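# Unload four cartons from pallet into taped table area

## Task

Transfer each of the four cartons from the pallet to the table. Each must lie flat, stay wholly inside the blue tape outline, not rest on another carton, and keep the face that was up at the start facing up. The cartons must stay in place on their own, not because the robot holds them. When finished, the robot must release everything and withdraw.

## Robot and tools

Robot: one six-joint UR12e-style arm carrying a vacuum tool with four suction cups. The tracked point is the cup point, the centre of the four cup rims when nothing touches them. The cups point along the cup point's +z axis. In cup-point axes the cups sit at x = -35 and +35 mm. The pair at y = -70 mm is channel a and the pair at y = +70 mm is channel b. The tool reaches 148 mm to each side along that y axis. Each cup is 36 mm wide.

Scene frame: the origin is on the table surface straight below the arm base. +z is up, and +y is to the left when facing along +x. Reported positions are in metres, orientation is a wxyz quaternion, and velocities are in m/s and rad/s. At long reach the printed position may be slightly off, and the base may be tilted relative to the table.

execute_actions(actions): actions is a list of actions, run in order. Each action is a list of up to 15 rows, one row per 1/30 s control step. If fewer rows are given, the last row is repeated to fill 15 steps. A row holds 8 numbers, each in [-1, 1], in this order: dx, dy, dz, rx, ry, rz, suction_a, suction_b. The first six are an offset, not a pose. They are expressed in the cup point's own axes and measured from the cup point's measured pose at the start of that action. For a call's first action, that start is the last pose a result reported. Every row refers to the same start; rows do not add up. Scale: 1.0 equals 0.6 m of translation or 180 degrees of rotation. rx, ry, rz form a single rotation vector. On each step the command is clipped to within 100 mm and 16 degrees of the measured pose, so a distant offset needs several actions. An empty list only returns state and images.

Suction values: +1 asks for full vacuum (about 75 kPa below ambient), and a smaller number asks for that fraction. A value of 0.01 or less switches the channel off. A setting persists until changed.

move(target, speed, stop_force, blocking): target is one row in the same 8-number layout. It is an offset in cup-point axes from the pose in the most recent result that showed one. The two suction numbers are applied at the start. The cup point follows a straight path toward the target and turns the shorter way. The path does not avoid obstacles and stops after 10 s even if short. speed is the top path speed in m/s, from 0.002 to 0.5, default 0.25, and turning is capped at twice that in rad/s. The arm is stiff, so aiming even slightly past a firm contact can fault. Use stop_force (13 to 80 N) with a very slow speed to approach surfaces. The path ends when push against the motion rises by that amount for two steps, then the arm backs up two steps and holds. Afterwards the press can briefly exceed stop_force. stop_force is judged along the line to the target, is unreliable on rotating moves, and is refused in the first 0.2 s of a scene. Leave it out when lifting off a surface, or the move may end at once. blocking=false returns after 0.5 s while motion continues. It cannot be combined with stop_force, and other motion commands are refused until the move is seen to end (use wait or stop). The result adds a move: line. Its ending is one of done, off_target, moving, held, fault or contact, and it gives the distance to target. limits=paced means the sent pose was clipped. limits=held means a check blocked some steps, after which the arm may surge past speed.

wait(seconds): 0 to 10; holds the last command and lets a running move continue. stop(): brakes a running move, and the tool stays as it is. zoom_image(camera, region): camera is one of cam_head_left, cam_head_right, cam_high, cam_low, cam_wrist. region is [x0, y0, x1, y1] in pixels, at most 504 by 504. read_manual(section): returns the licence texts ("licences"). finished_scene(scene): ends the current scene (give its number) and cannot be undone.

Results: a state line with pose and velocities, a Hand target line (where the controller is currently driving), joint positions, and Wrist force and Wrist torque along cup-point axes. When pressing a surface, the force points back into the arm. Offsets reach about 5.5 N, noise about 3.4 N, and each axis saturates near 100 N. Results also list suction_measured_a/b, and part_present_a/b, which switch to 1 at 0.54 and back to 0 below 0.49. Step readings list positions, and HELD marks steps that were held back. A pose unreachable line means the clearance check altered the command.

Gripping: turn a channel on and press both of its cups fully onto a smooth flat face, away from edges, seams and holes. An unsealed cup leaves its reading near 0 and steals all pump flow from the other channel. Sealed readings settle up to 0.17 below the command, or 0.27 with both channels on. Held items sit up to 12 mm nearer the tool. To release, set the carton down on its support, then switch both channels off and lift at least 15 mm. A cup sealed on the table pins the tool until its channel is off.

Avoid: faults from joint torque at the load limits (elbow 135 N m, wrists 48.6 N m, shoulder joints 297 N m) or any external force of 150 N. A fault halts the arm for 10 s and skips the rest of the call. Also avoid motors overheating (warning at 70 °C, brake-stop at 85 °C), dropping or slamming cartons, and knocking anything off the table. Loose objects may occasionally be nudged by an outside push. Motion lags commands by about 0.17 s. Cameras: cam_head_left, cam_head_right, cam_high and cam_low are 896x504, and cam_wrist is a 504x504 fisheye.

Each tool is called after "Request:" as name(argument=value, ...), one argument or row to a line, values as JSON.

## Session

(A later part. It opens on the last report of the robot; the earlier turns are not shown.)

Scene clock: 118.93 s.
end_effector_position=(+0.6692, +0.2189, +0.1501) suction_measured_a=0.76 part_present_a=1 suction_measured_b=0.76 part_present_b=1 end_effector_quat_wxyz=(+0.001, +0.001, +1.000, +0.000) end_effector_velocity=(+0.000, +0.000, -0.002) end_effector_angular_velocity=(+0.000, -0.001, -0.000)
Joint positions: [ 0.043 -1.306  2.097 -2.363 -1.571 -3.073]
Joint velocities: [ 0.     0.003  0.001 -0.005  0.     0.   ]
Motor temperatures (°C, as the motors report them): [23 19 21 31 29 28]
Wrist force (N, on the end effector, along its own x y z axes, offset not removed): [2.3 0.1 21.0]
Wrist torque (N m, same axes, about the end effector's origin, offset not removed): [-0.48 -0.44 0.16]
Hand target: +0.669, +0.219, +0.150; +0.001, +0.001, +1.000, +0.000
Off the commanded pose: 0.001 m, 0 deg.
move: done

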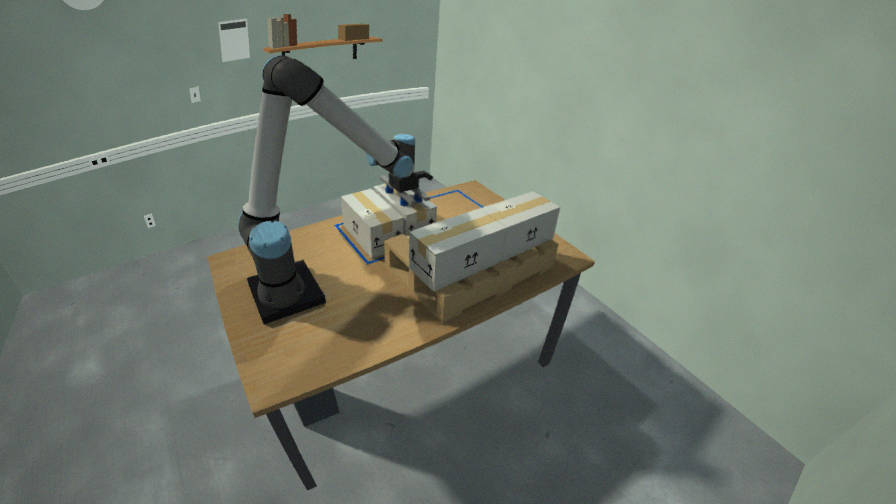

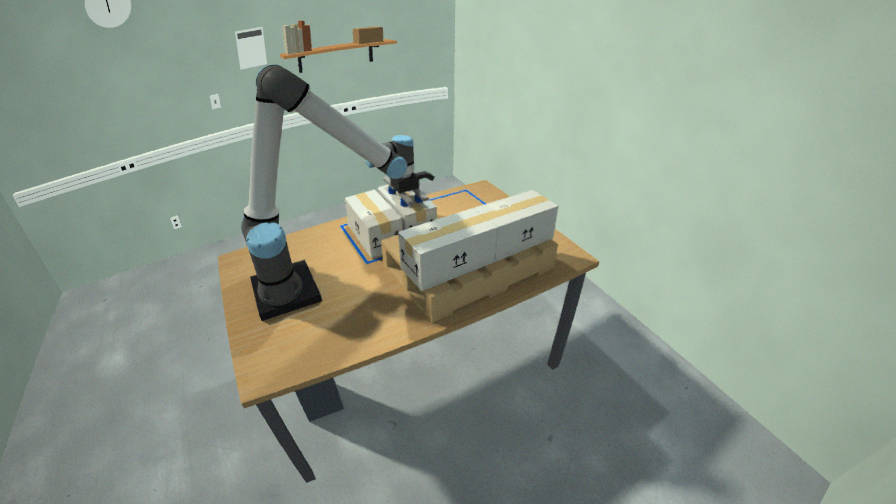

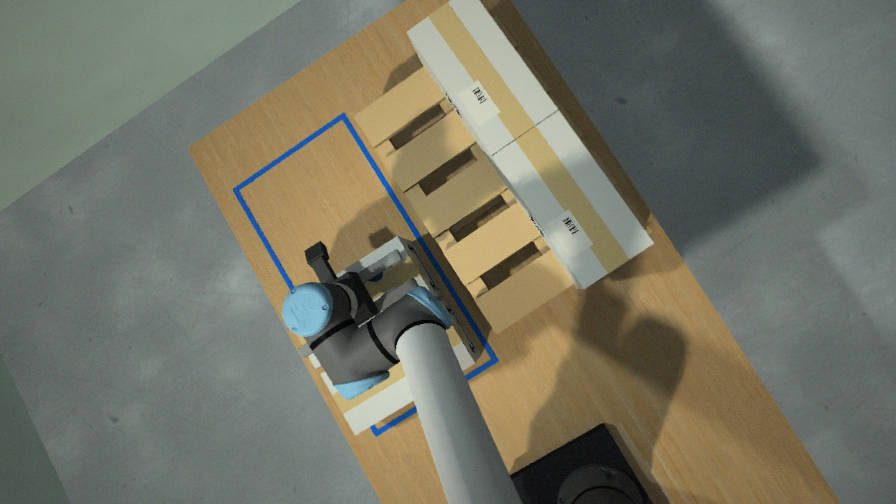

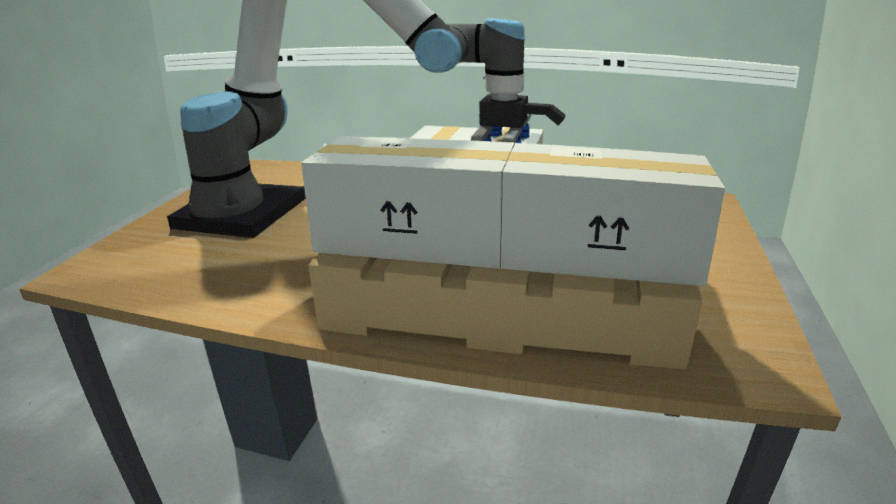

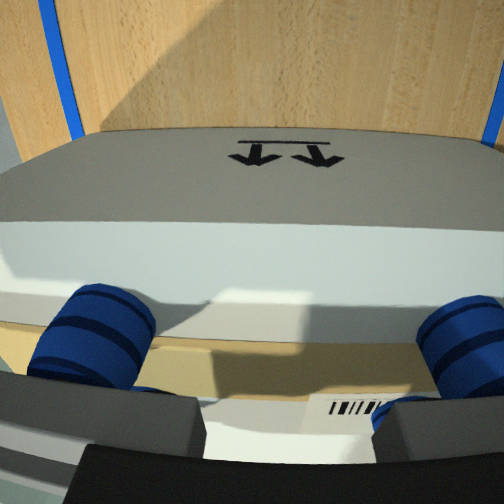

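Request:
move(
  target=[0,0,0.03,0,0,0,1,1],
  speed=0.009,
  stop_force=13,
)

Request:
execute_actions(
  actions=[
    [[0,0,-0.003,0,0,0,0,0]],
  ],
)

Request:
move(
  target=[0,0,-0.27,0,0,0,0,0],
  speed=0.4,
)

Request:
move(
  target=[0.102,-0.833,0.033,0,0,0.4885,0,0],
  speed=0.5,
)

Scene clock: 128.17 s.
end_effector_position=(+0.6692, +0.2190, +0.1438) suction_measured_a=0.76 part_present_a=1 suction_measured_b=0.76 part_present_b=1 end_effector_quat_wxyz=(+0.001, +0.001, +1.000, +0.000) end_effector_velocity=(-0.002, +0.001, +0.001) end_effector_angular_velocity=(-0.000, +0.006, +0.001)
Joint positions: [ 0.043 -1.298  2.101 -2.375 -1.571 -3.073]
Joint velocities: [ 0.001 -0.003  0.001  0.008  0.     0.   ]
Motor temperatures (°C, as the motors report them): [23 19 21 31 29 28]
Wrist force (N, on the end effector, along its own x y z axes, offset not removed): [-6.2 1.1 -22.8]
Wrist torque (N m, same axes, about the end effector's origin, offset not removed): [1.30 -0.49 0.07]
Hand target: +0.669, +0.219, +0.144; +0.001, +0.001, +1.000, +0.000
Off the commanded pose: 0.012 m, 0 deg.
move: contact

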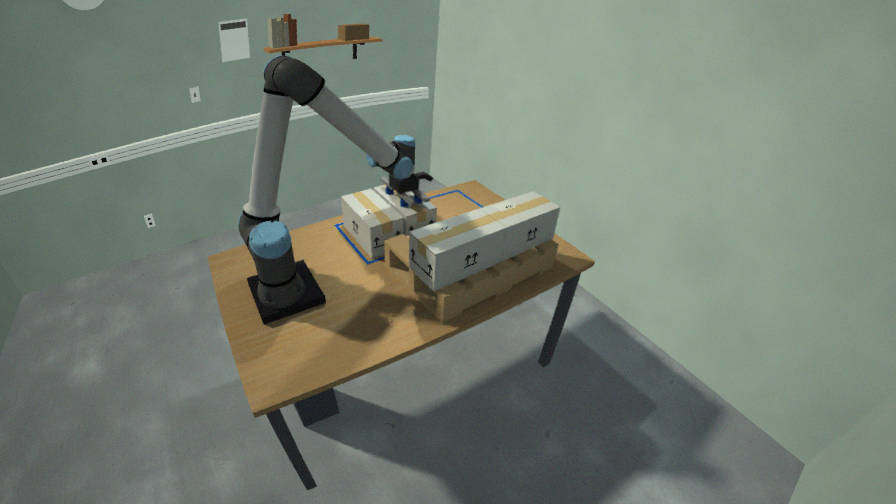

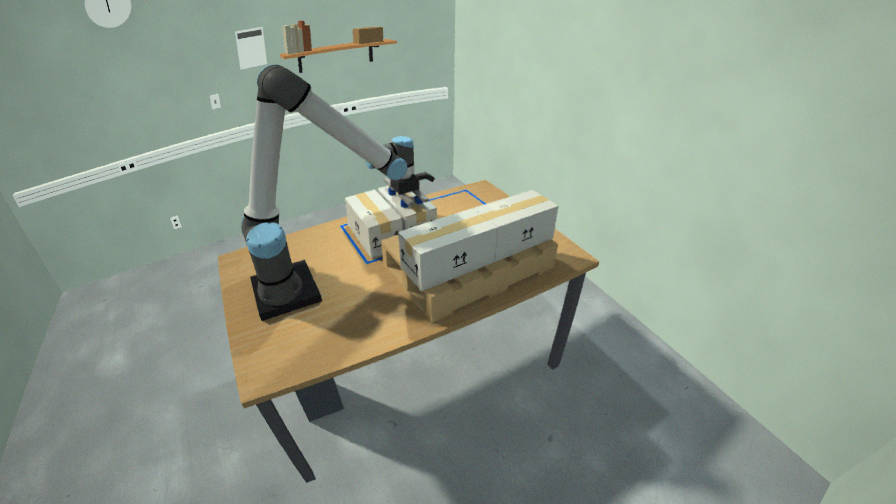

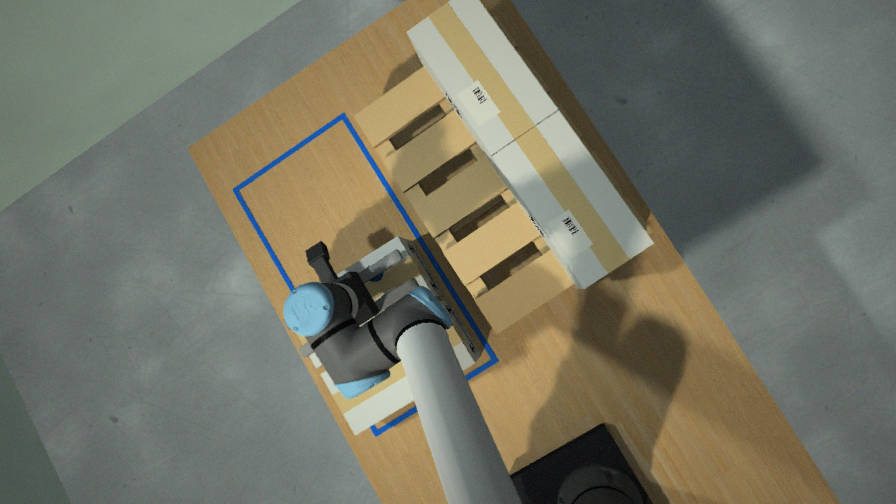

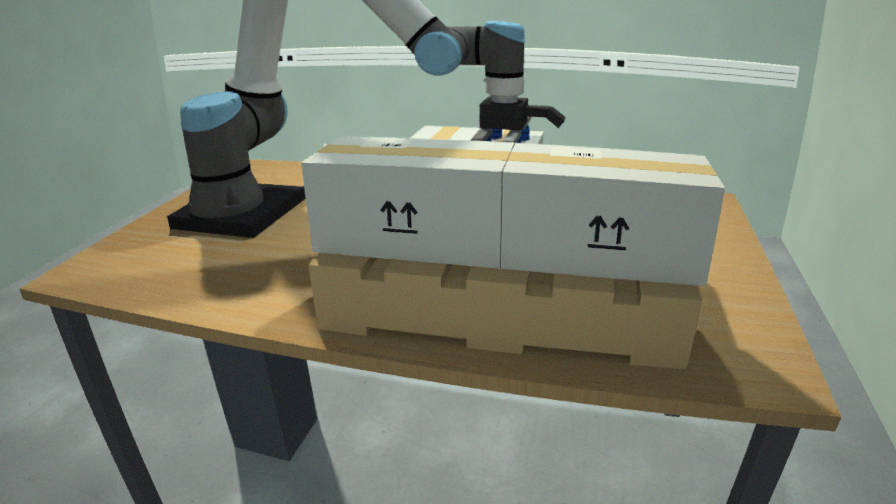

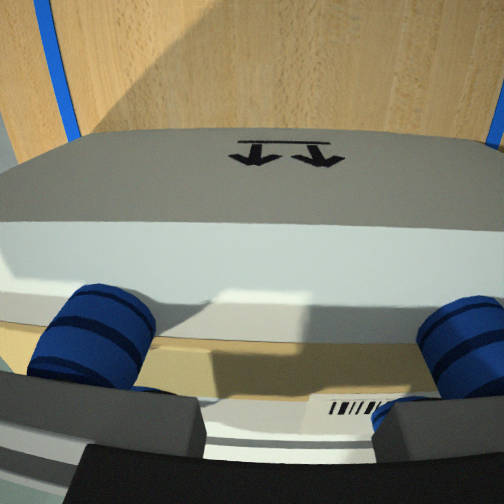

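Scene clock: 128.67 s.
end_effector_position=(+0.6692, +0.2190, +0.1456) suction_measured_a=0.01 part_present_a=0 suction_measured_b=0.01 part_present_b=0 end_effector_quat_wxyz=(+0.001, +0.001, +1.000, +0.000) end_effector_velocity=(+0.000, -0.001, +0.001) end_effector_angular_velocity=(-0.000, -0.001, -0.001)
Joint positions: [ 0.043 -1.3    2.1   -2.372 -1.571 -3.073]
Joint velocities: [-0.001 -0.001 -0.     0.001 -0.     0.   ]
Motor temperatures (°C, as the motors report them): [23 19 21 31 29 28]
Wrist force (N, on the end effector, along its own x y z axes, offset not removed): [0.8 0.1 -46.4]
Wrist torque (N m, same axes, about the end effector's origin, offset not removed): [-0.04 -0.08 0.09]
Hand target: +0.669, +0.219, +0.146; +0.001, +0.001, +1.000, +0.000
Off the commanded pose: 0.000 m, 0 deg.
Step readings (end_effector_position):
0: (+0.6692, +0.2190, +0.1438)
1: (+0.6692, +0.2190, +0.1439)
2: (+0.6691, +0.2190, +0.1441)
4: (+0.6693, +0.2190, +0.1448)
8: (+0.6693, +0.2190, +0.1454)
15: end_effector_position above

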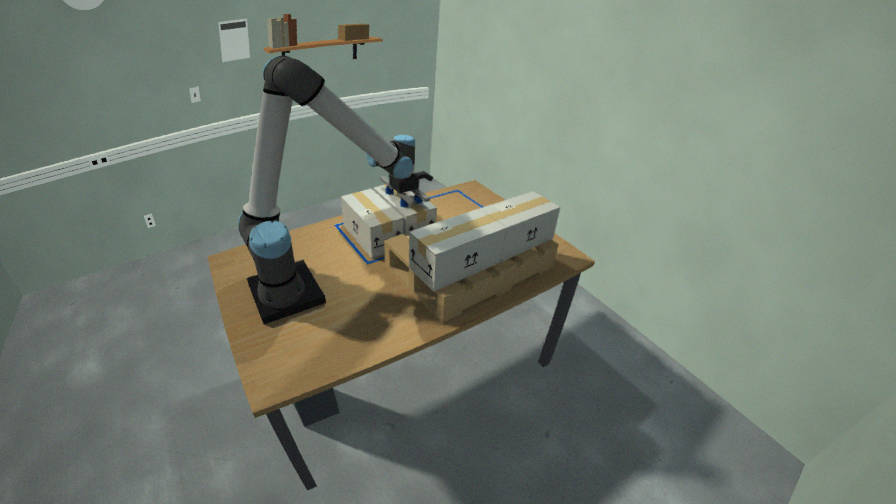

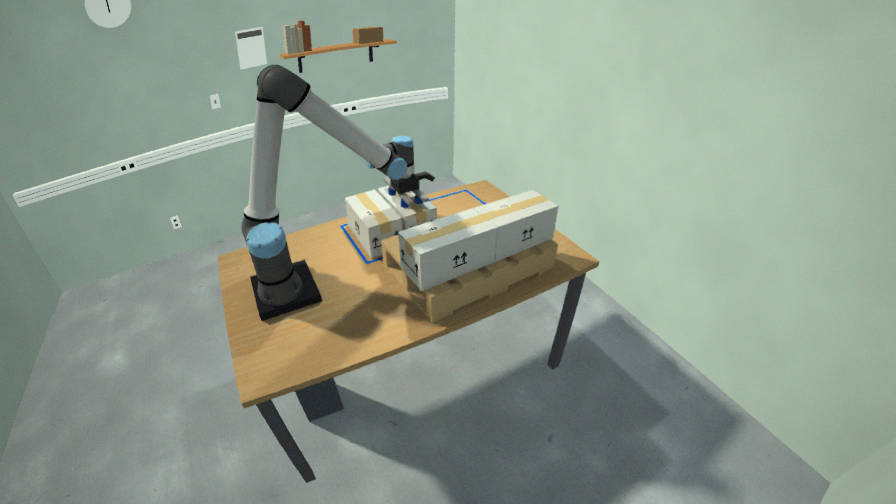

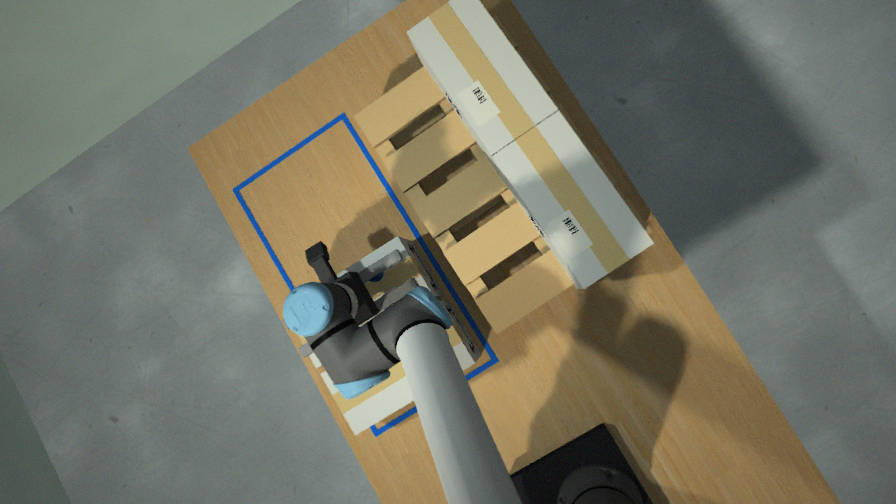

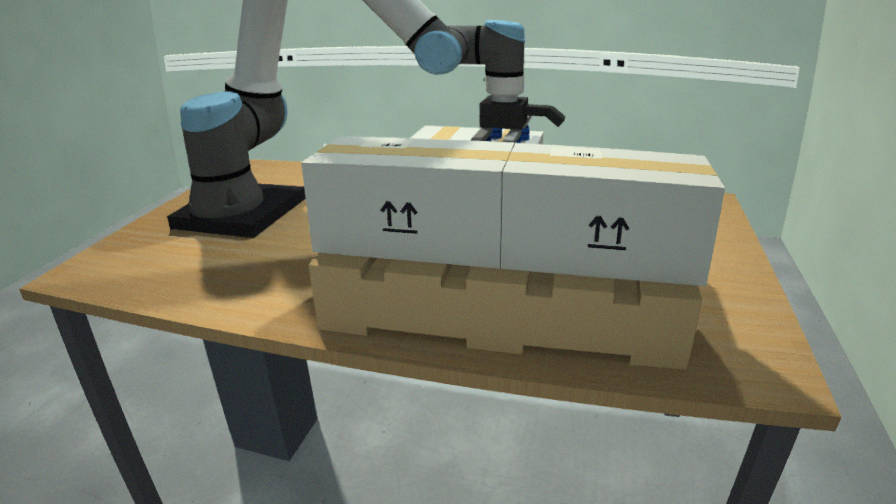

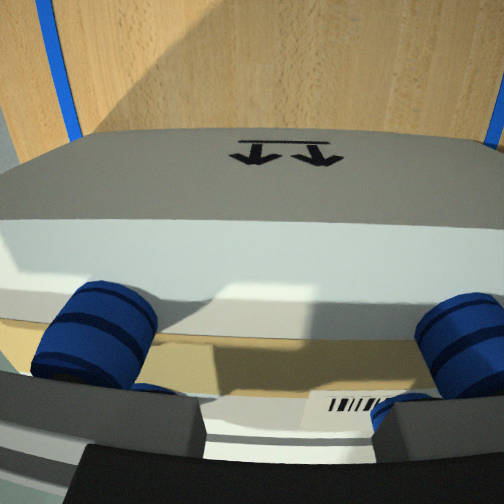

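Scene clock: 129.83 s.
end_effector_position=(+0.6691, +0.2189, +0.3071) suction_measured_a=0.01 part_present_a=0 suction_measured_b=0.01 part_present_b=0 end_effector_quat_wxyz=(+0.001, +0.001, +1.000, +0.000) end_effector_velocity=(-0.000, +0.000, +0.001) end_effector_angular_velocity=(+0.000, +0.003, +0.000)
Joint positions: [ 0.043 -1.477  1.965 -2.06  -1.571 -3.073]
Joint velocities: [-0.    -0.001 -0.003  0.007  0.    -0.   ]
Motor temperatures (°C, as the motors report them): [23 19 21 31 29 28]
Wrist force (N, on the end effector, along its own x y z axes, offset not removed): [1.8 -1.7 -2.3]
Wrist torque (N m, same axes, about the end effector's origin, offset not removed): [-0.21 -0.32 0.04]
Hand target: +0.669, +0.219, +0.307; +0.001, +0.001, +1.000, +0.000
Off the commanded pose: 0.001 m, 0 deg.
move: done

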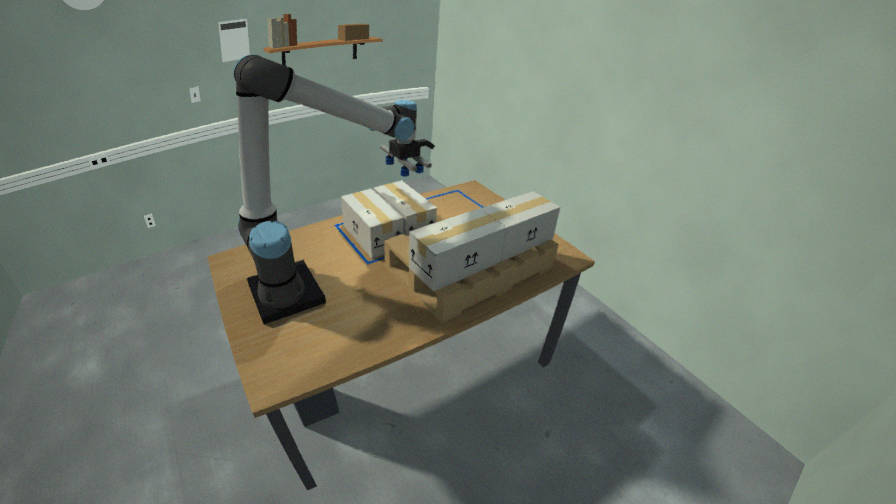

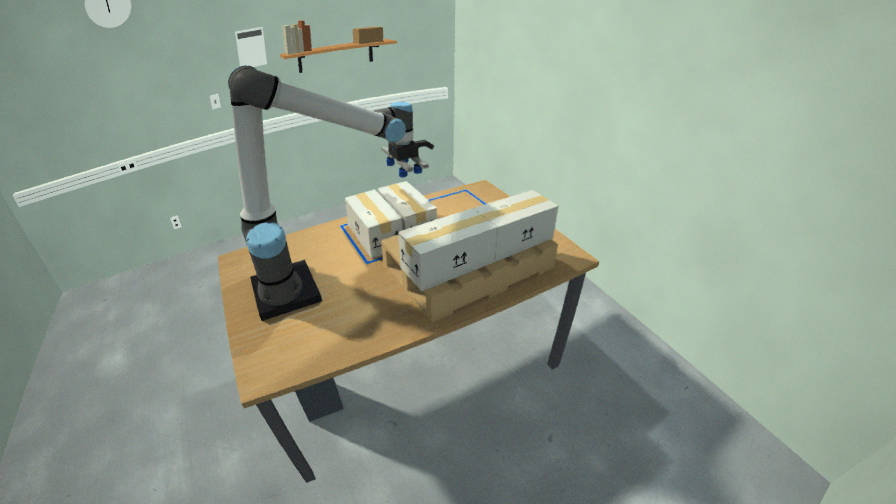

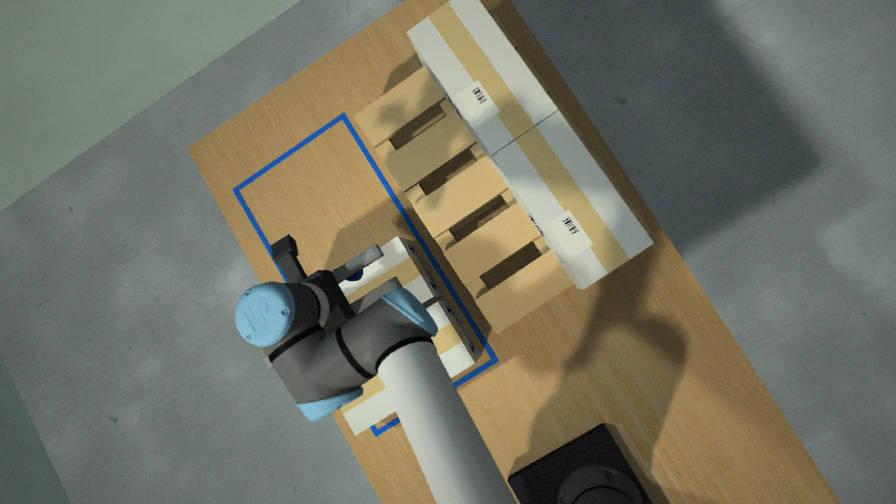

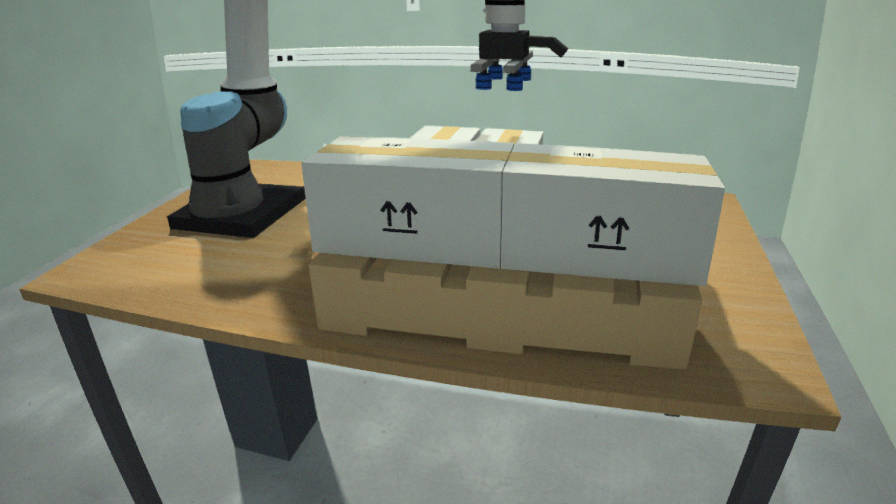

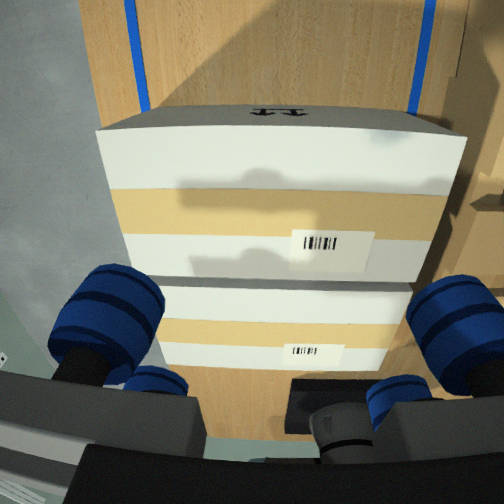

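Scene clock: 132.17 s.
end_effector_position=(+0.6071, -0.2801, +0.2869) suction_measured_a=0.01 part_present_a=0 suction_measured_b=0.01 part_present_b=0 end_effector_quat_wxyz=(+0.000, +0.695, +0.719, +0.001) end_effector_velocity=(-0.001, -0.003, -0.000) end_effector_angular_velocity=(-0.000, +0.000, -0.008)
Joint positions: [-0.719 -1.517  2.049 -2.104 -1.57  -2.302]
Joint velocities: [-0.004  0.001 -0.001 -0.    -0.     0.005]
Motor temperatures (°C, as the motors report them): [23 19 21 31 29 28]
Wrist force (N, on the end effector, along its own x y z axes, offset not removed): [-0.6 -4.0 1.2]
Wrist torque (N m, same axes, about the end effector's origin, offset not removed): [-0.57 0.06 0.11]
Hand target: +0.607, -0.280, +0.287; +0.000, +0.695, +0.719, +0.001
Off the commanded pose: 0.001 m, 0 deg.
move: done

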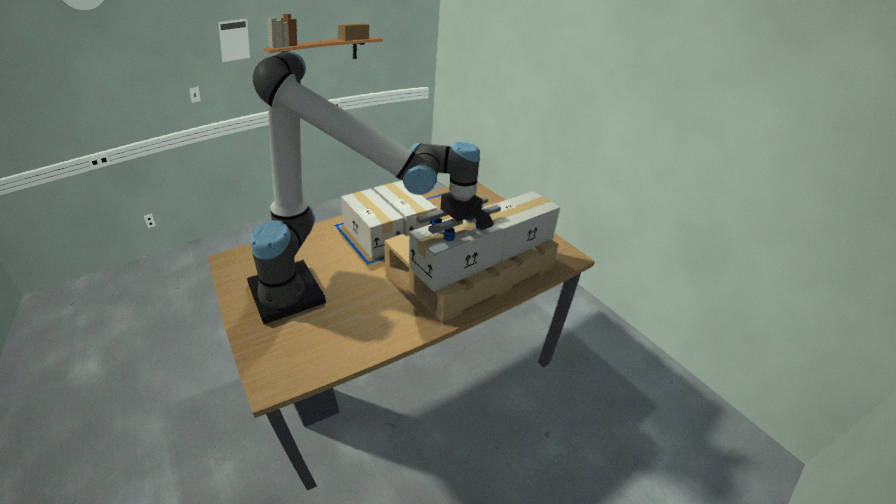

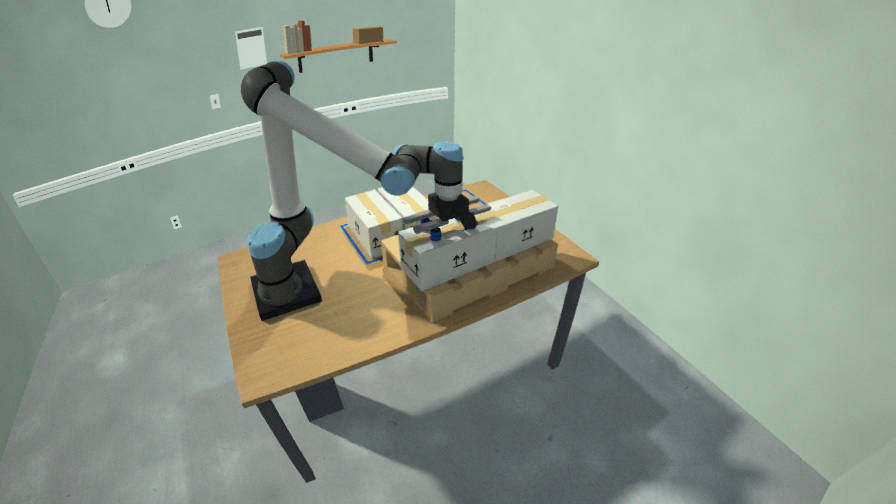

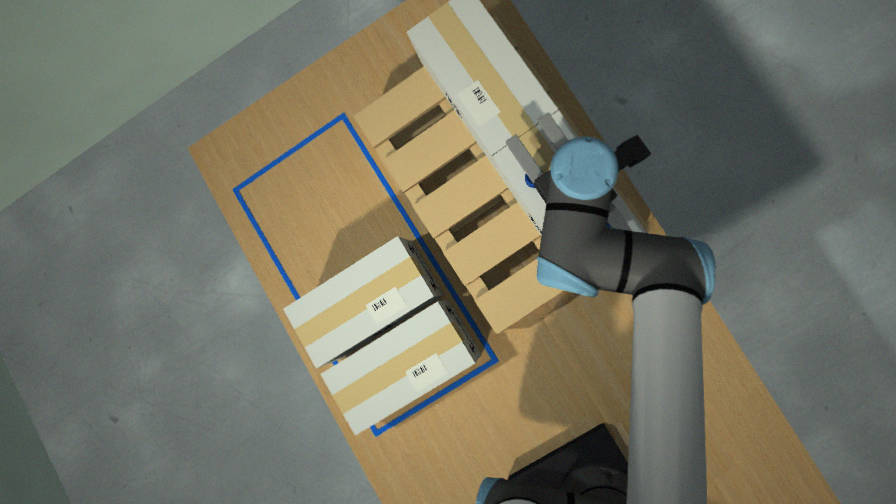

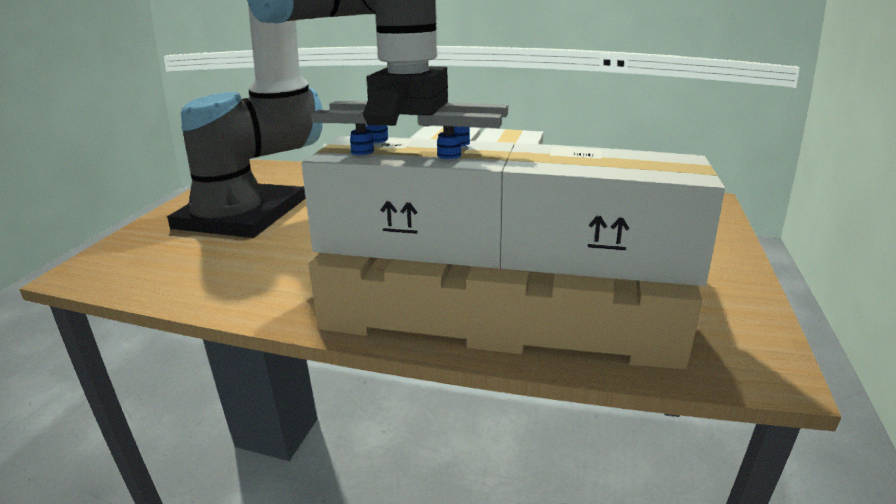

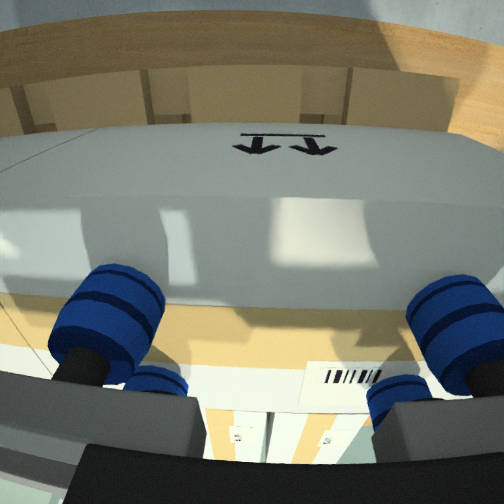

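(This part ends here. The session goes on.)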